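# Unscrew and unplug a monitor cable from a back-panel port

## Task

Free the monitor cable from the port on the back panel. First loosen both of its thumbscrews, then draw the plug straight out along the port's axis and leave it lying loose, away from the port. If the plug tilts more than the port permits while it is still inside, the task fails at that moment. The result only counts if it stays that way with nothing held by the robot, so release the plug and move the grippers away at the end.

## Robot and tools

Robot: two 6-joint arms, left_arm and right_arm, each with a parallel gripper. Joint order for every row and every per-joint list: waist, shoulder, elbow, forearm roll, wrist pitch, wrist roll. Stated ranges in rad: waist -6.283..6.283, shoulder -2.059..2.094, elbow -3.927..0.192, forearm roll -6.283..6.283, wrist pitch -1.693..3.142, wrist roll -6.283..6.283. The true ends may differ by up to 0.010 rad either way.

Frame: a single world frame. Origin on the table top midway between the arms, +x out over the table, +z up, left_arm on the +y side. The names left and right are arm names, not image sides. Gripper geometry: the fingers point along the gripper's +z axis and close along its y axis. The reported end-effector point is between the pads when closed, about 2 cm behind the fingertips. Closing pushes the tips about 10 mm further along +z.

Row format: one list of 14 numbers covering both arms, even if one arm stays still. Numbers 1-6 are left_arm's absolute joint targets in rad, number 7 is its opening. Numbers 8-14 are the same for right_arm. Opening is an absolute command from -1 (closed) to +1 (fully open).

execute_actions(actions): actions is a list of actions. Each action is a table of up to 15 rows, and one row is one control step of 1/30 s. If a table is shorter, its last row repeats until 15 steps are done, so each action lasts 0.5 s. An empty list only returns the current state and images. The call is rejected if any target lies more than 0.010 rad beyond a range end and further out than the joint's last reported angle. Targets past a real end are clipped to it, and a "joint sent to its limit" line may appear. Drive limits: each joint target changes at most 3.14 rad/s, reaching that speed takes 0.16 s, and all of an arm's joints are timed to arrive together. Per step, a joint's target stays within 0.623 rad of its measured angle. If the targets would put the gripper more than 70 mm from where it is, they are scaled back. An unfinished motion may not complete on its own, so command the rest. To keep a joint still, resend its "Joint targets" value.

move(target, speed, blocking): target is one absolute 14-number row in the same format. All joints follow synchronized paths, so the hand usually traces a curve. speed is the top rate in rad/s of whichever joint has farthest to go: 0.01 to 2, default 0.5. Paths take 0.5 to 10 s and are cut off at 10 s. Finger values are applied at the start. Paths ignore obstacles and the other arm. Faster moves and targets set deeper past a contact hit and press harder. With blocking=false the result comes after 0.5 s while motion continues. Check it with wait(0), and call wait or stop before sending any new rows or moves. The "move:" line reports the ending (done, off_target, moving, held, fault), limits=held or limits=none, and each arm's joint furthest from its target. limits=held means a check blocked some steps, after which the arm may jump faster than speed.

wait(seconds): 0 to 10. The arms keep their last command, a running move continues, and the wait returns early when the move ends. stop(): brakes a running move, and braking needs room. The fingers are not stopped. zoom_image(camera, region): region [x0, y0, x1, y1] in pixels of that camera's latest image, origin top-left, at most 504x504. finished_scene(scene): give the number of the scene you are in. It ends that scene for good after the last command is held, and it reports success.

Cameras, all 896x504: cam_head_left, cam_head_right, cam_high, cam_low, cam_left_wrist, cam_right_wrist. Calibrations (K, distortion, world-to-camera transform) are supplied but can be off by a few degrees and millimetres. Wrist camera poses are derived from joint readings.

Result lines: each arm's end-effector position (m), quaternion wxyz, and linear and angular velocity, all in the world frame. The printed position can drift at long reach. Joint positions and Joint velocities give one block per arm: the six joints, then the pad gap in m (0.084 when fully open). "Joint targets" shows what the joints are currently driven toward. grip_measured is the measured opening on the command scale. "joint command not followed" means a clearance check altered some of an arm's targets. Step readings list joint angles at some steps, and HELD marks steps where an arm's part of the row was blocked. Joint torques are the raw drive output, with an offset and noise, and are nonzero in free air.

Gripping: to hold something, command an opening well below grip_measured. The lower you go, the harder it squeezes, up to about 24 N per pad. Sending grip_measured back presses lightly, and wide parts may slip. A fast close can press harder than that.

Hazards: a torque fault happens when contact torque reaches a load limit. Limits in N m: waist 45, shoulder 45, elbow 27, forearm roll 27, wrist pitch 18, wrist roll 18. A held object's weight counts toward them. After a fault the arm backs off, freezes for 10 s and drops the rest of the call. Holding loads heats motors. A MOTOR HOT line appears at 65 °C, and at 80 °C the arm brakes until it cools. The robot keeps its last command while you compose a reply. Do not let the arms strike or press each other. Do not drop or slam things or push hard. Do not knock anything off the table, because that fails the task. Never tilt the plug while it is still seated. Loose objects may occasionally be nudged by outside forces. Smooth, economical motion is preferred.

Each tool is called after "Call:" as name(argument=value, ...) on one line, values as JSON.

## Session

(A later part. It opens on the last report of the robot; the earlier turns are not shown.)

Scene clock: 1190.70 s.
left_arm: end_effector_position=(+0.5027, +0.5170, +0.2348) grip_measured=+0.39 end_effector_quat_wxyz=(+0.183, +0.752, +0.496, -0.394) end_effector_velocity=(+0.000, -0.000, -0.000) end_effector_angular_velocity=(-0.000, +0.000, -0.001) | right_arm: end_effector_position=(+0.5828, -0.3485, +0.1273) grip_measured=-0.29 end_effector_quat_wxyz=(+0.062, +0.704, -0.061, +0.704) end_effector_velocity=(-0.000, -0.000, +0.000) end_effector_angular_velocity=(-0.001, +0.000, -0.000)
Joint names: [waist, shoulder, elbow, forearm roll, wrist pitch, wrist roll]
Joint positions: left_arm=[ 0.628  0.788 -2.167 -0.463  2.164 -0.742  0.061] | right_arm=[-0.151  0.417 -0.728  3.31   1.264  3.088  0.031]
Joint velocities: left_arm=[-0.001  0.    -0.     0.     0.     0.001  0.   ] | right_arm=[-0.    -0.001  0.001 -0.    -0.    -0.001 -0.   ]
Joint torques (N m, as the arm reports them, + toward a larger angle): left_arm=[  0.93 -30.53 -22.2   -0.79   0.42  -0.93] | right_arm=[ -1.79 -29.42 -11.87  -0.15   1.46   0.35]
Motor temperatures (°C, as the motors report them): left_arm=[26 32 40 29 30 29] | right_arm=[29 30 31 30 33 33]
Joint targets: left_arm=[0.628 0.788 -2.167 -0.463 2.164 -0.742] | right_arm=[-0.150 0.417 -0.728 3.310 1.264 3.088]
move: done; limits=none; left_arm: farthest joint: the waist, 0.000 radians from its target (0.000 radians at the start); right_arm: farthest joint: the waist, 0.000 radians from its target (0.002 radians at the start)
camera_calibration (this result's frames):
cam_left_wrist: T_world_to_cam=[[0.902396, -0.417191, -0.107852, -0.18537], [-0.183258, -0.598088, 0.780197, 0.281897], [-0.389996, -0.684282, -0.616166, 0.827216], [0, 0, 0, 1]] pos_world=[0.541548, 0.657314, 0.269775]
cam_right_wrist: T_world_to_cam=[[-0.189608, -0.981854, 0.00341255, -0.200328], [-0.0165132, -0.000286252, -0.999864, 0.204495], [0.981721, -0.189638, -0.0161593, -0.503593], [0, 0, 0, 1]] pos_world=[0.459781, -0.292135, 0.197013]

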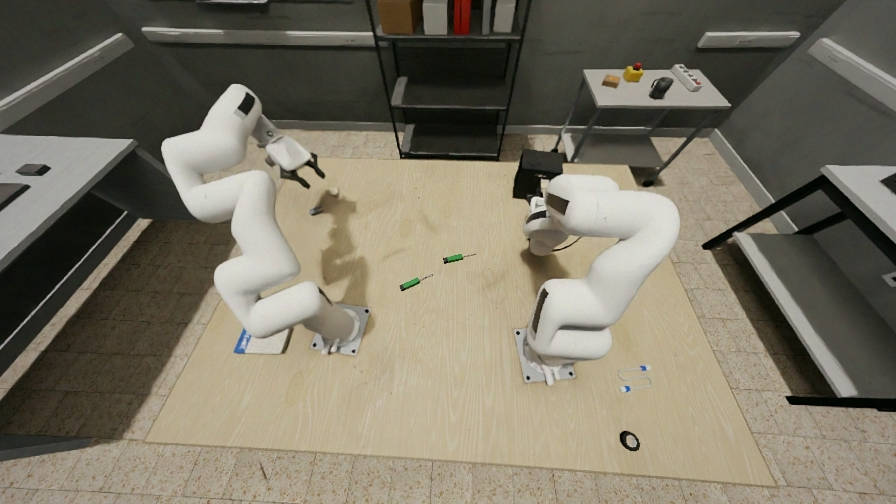

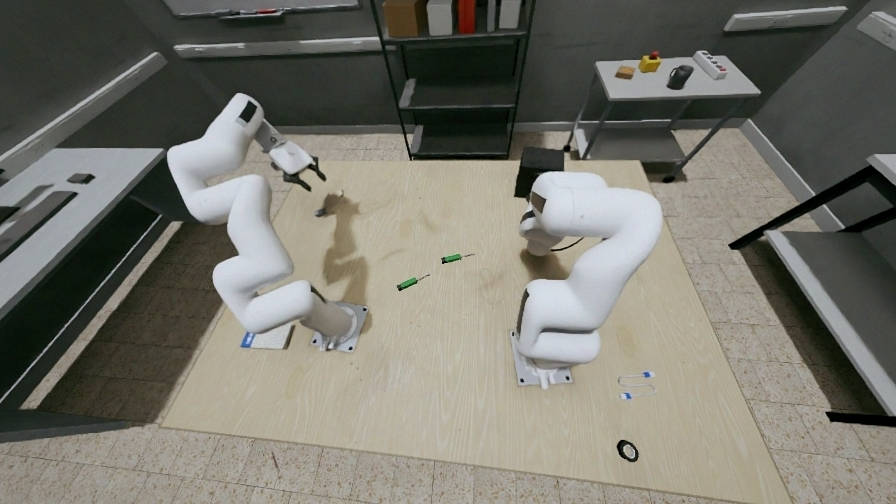

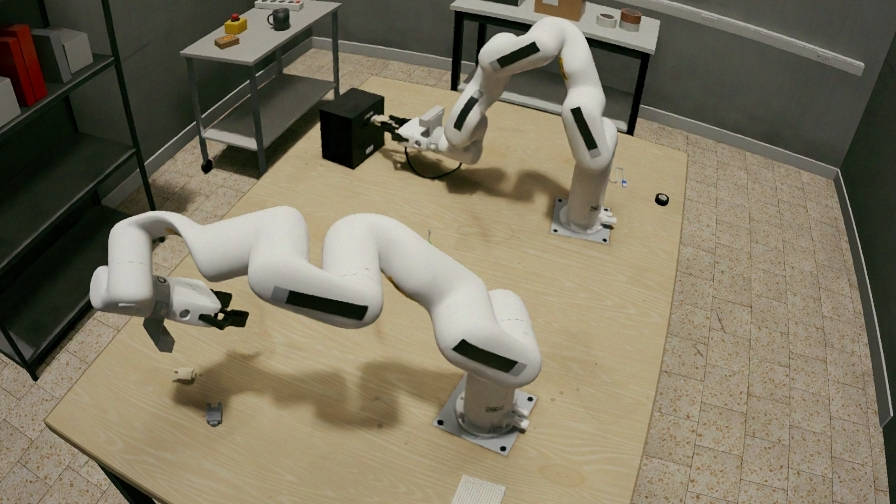

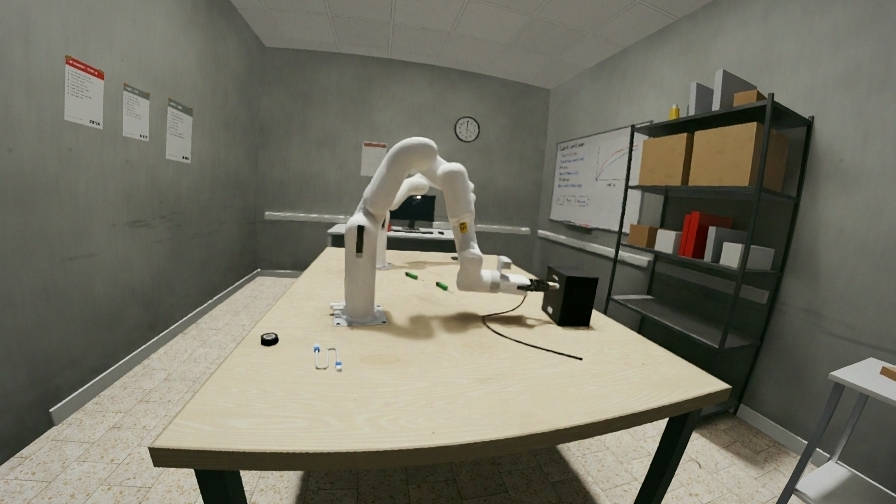

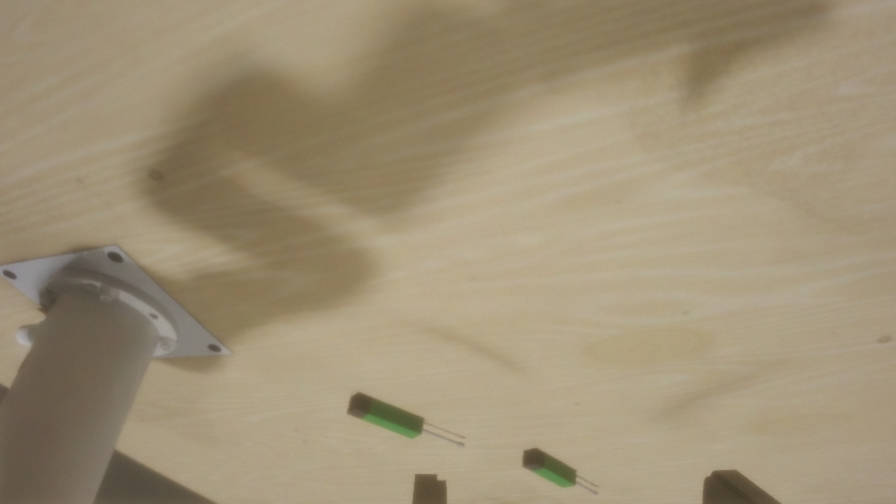

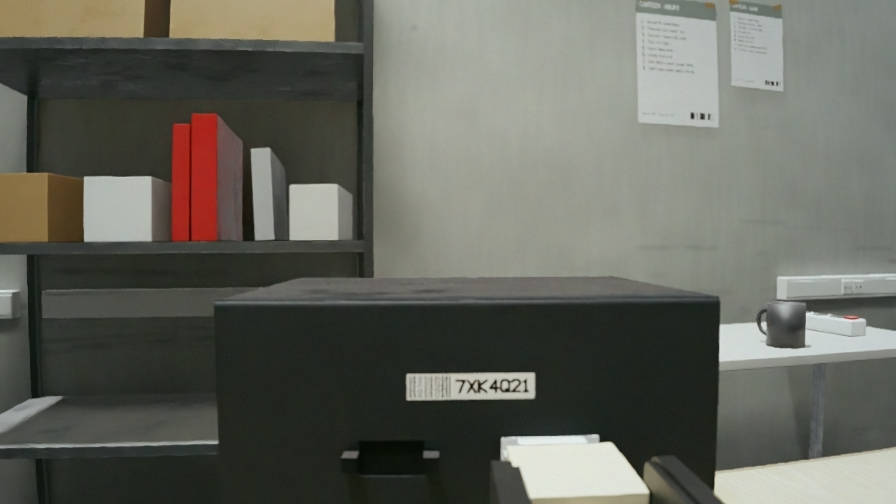

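Call:
move(target=[0.628,0.788,-2.167,-0.463,2.164,-0.742,0.4,-0.135,0.336,-0.58,3.32,1.33,3.09,-0.6], speed=0.06)

Call:
move(target=[0.628,0.788,-2.167,-0.463,2.164,-0.742,0.4,-0.135,0.4,-0.6,3.32,1.07,3.09,-0.6], speed=0.15)

Scene clock: 1202.57 s.
left_arm: end_effector_position=(+0.5027, +0.5170, +0.2348) grip_measured=+0.39 end_effector_quat_wxyz=(+0.183, +0.752, +0.496, -0.394) end_effector_velocity=(+0.000, -0.000, -0.000) end_effector_angular_velocity=(-0.000, +0.000, +0.001) | right_arm: end_effector_position=(+0.5425, -0.3432, +0.1283) grip_measured=-0.29 end_effector_quat_wxyz=(+0.064, +0.705, -0.058, +0.704) end_effector_velocity=(-0.000, +0.000, +0.001) end_effector_angular_velocity=(+0.000, -0.002, +0.000)
Joint names: [waist, shoulder, elbow, forearm roll, wrist pitch, wrist roll]
Joint positions: left_arm=[ 0.628  0.788 -2.167 -0.463  2.164 -0.742  0.061] | right_arm=[-0.135  0.336 -0.58   3.32   1.33   3.09   0.031]
Joint velocities: left_arm=[-0.    -0.     0.    -0.001 -0.    -0.001 -0.   ] | right_arm=[ 0.    -0.001  0.002  0.     0.003  0.001 -0.   ]
Joint torques (N m, as the arm reports them, + toward a larger angle): left_arm=[  1.26 -29.99 -21.97  -0.61   0.43  -0.83] | right_arm=[ -1.46 -26.3  -10.43  -0.22   1.54   0.4 ]
Motor temperatures (°C, as the motors report them): left_arm=[26 32 40 29 30 29] | right_arm=[29 30 31 30 33 33]
Joint targets: left_arm=[0.628 0.788 -2.167 -0.463 2.164 -0.742] | right_arm=[-0.135 0.336 -0.580 3.320 1.330 3.090]
move: done; limits=none; left_arm: farthest joint: the waist, 0.000 radians from its target (0.000 radians at the start); right_arm: farthest joint: the waist, 0.000 radians from its target (0.016 radians at the start)
camera_calibration (this result's frames):
cam_left_wrist: T_world_to_cam=[[0.902396, -0.417192, -0.107852, -0.18537], [-0.183258, -0.598088, 0.780197, 0.281897], [-0.389996, -0.684282, -0.616166, 0.827216], [0, 0, 0, 1]] pos_world=[0.541548, 0.657314, 0.269775]
cam_right_wrist: T_world_to_cam=[[-0.186876, -0.982334, 0.00982546, -0.205235], [-0.0181944, -0.00653904, -0.999813, 0.203576], [0.982215, -0.18702, -0.016651, -0.462282], [0, 0, 0, 1]] pos_world=[0.41941, -0.286734, 0.197857]

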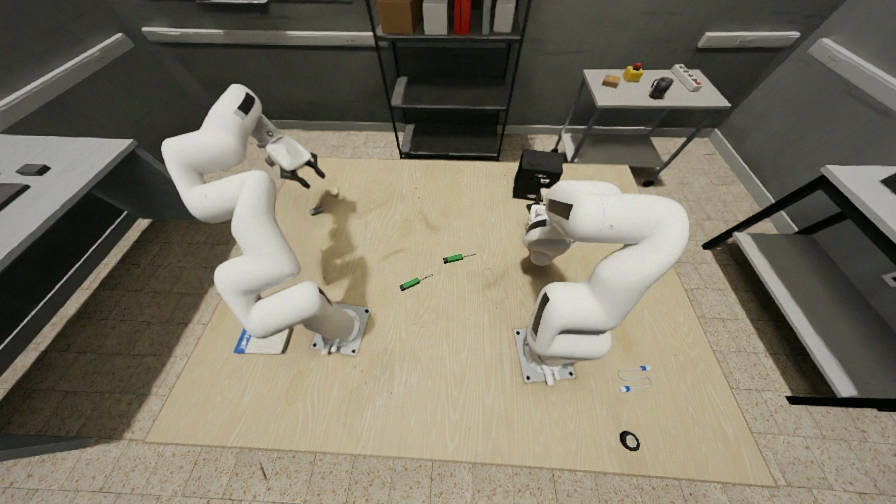

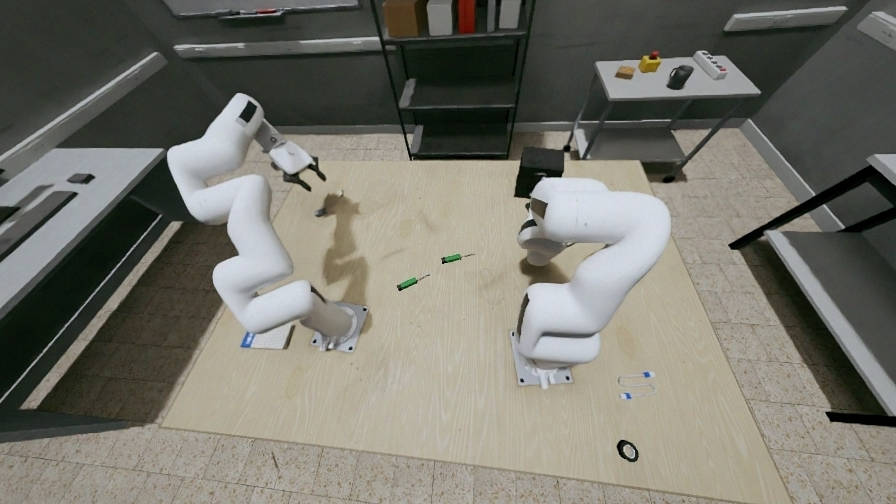

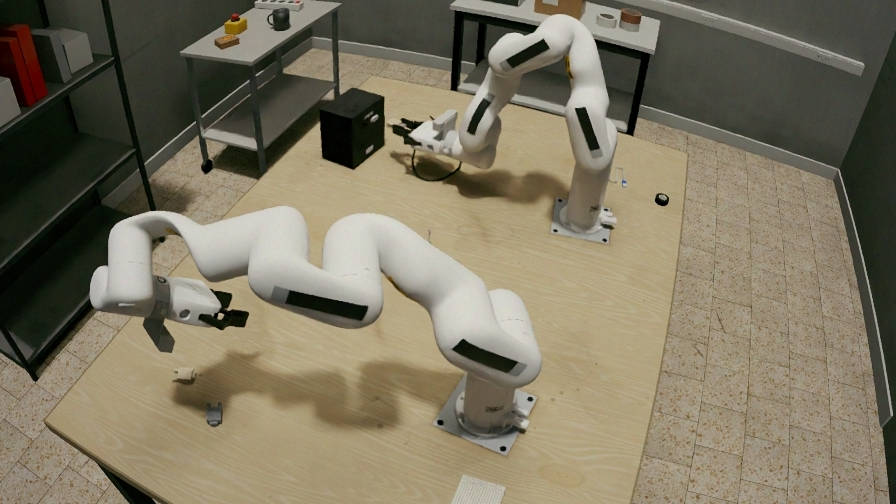

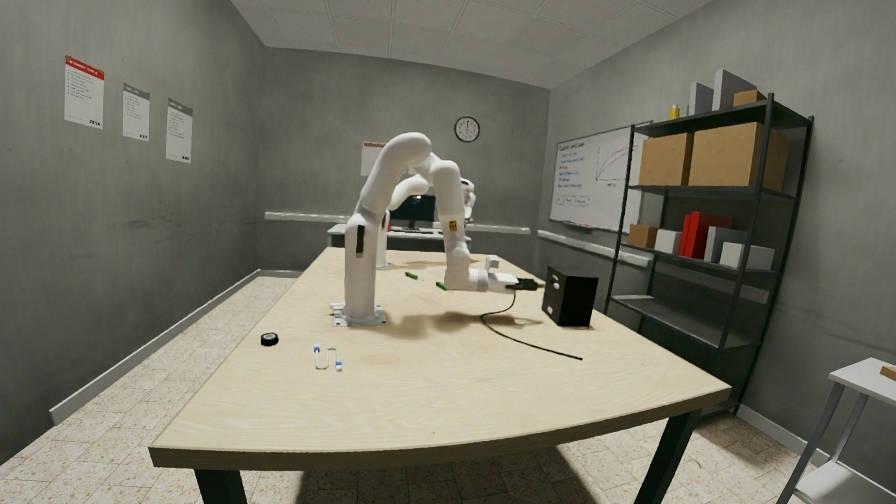

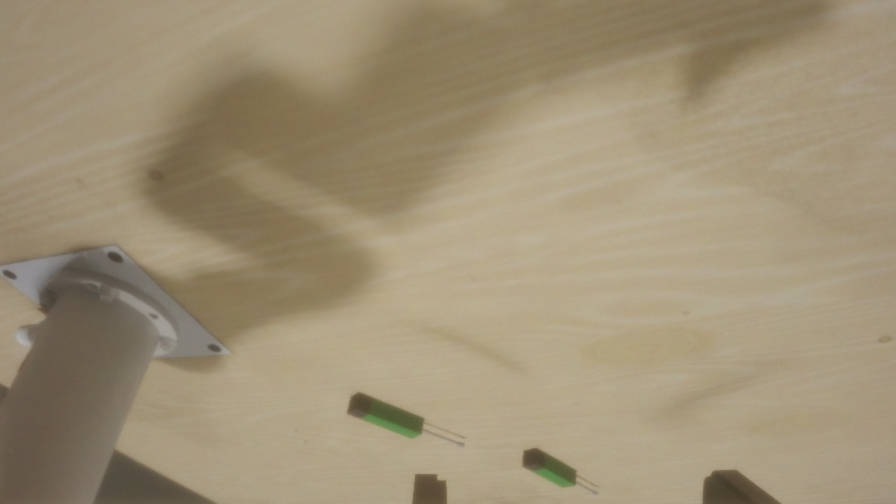

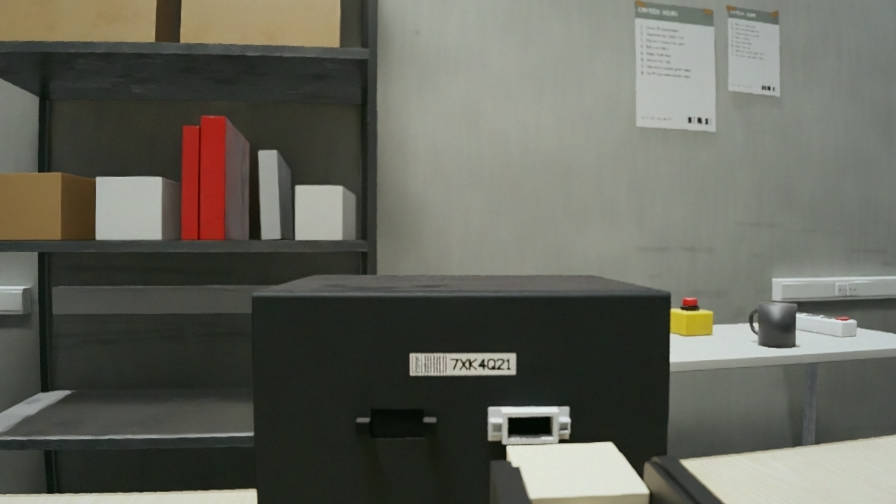

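Scene clock: 1204.70 s.
left_arm: end_effector_position=(+0.5027, +0.5170, +0.2348) grip_measured=+0.39 end_effector_quat_wxyz=(+0.183, +0.752, +0.496, -0.394) end_effector_velocity=(+0.000, -0.000, +0.000) end_effector_angular_velocity=(+0.000, -0.000, -0.000) | right_arm: end_effector_position=(+0.5109, -0.3358, +0.0404) grip_measured=-0.29 end_effector_quat_wxyz=(+0.052, +0.804, -0.059, +0.590) end_effector_velocity=(-0.000, +0.000, -0.001) end_effector_angular_velocity=(+0.000, +0.002, +0.001)
Joint names: [waist, shoulder, elbow, forearm roll, wrist pitch, wrist roll]
Joint positions: left_arm=[ 0.628  0.788 -2.167 -0.463  2.164 -0.742  0.061] | right_arm=[-0.135  0.4   -0.6    3.32   1.07   3.09   0.031]
Joint velocities: left_arm=[-0. -0.  0.  0. -0. -0. -0.] | right_arm=[ 0.     0.001  0.    -0.001 -0.001  0.     0.   ]
Joint torques (N m, as the arm reports them, + toward a larger angle): left_arm=[  0.59 -30.52 -21.55  -0.69   0.37  -0.59] | right_arm=[ -1.95 -26.16  -8.93  -0.29   1.04   0.12]
Motor temperatures (°C, as the motors report them): left_arm=[26 32 40 29 30 29] | right_arm=[29 30 31 30 33 33]
Joint targets: left_arm=[0.628 0.788 -2.167 -0.463 2.164 -0.742] | right_arm=[-0.135 0.400 -0.600 3.320 1.070 3.090]
move: done; limits=none; left_arm: farthest joint: the waist, 0.000 radians from its target (0.000 radians at the start); right_arm: farthest joint: the waist, 0.000 radians from its target (0.000 radians at the start)
camera_calibration (this result's frames):
cam_left_wrist: T_world_to_cam=[[0.902396, -0.417192, -0.107852, -0.18537], [-0.183258, -0.598088, 0.780197, 0.281897], [-0.389997, -0.684282, -0.616166, 0.827216], [0, 0, 0, 1]] pos_world=[0.541548, 0.657314, 0.269775]
cam_right_wrist: T_world_to_cam=[[-0.17232, -0.98484, 0.0199007, -0.211699], [-0.312464, 0.0354906, -0.949267, 0.277621], [0.934169, -0.169796, -0.313842, -0.388978], [0, 0, 0, 1]] pos_world=[0.413638, -0.284389, 0.145671]

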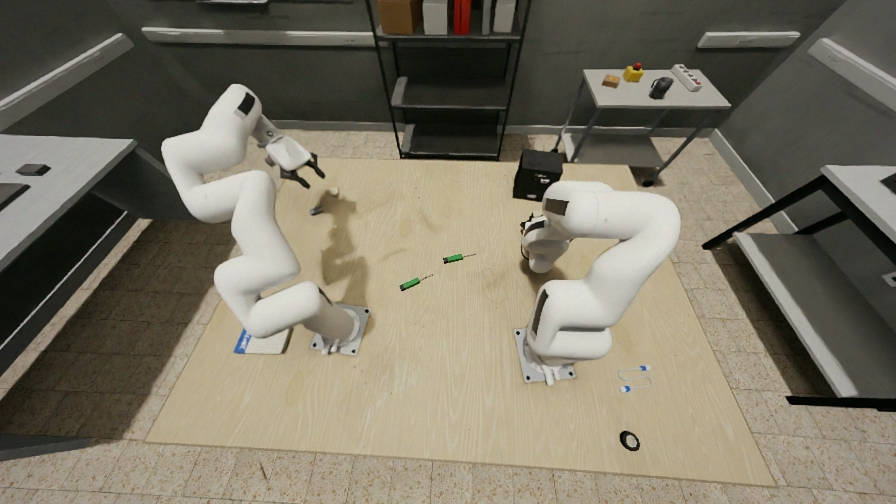

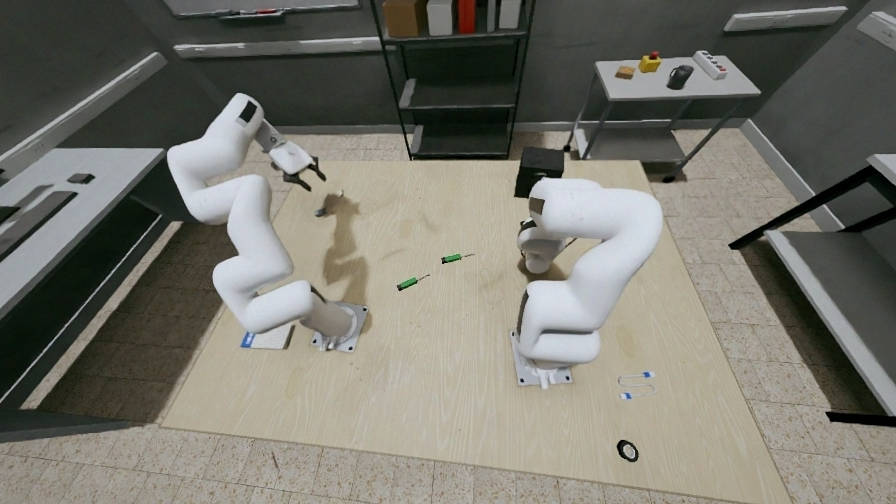

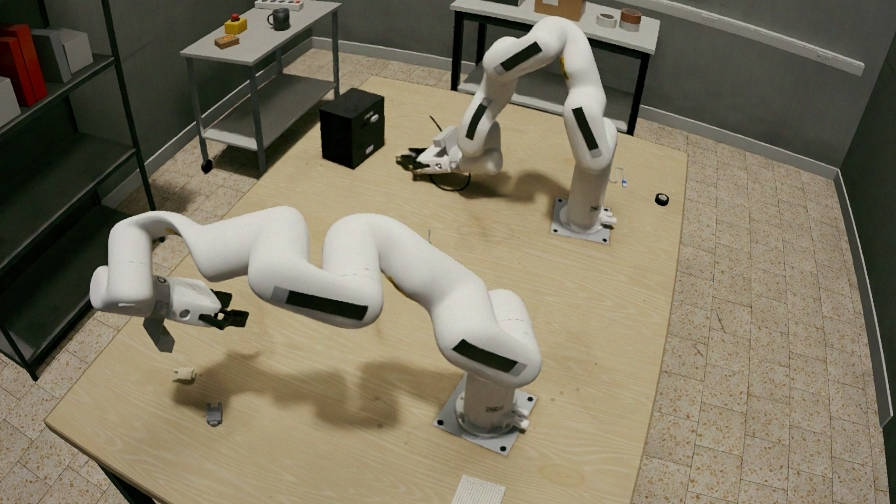

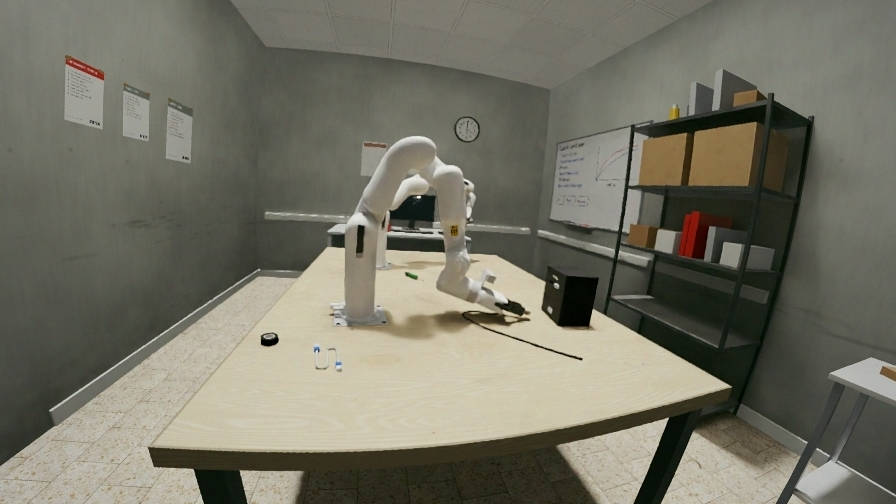

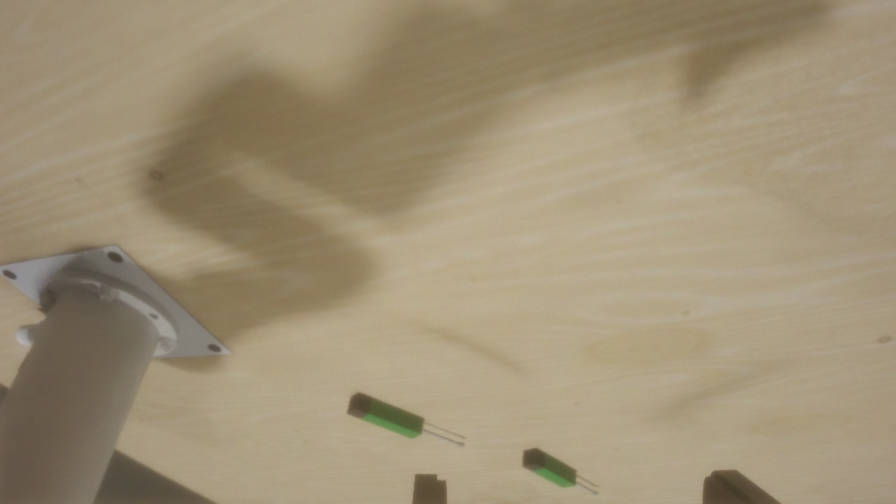

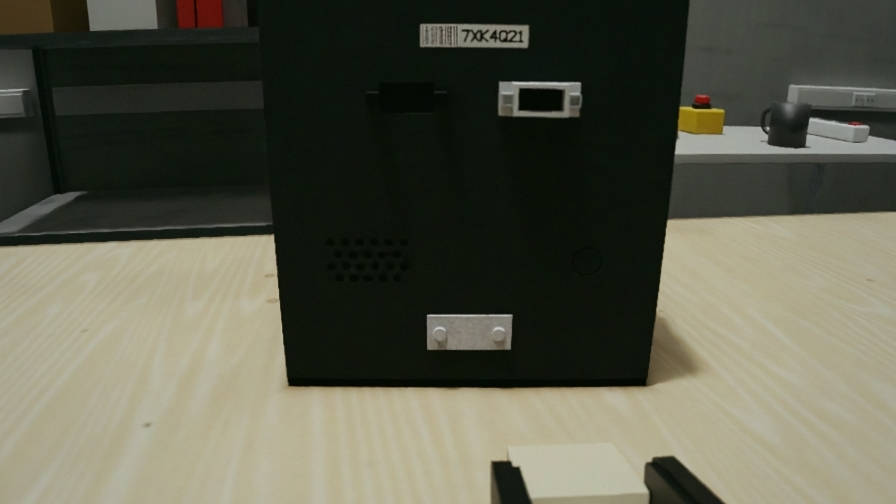

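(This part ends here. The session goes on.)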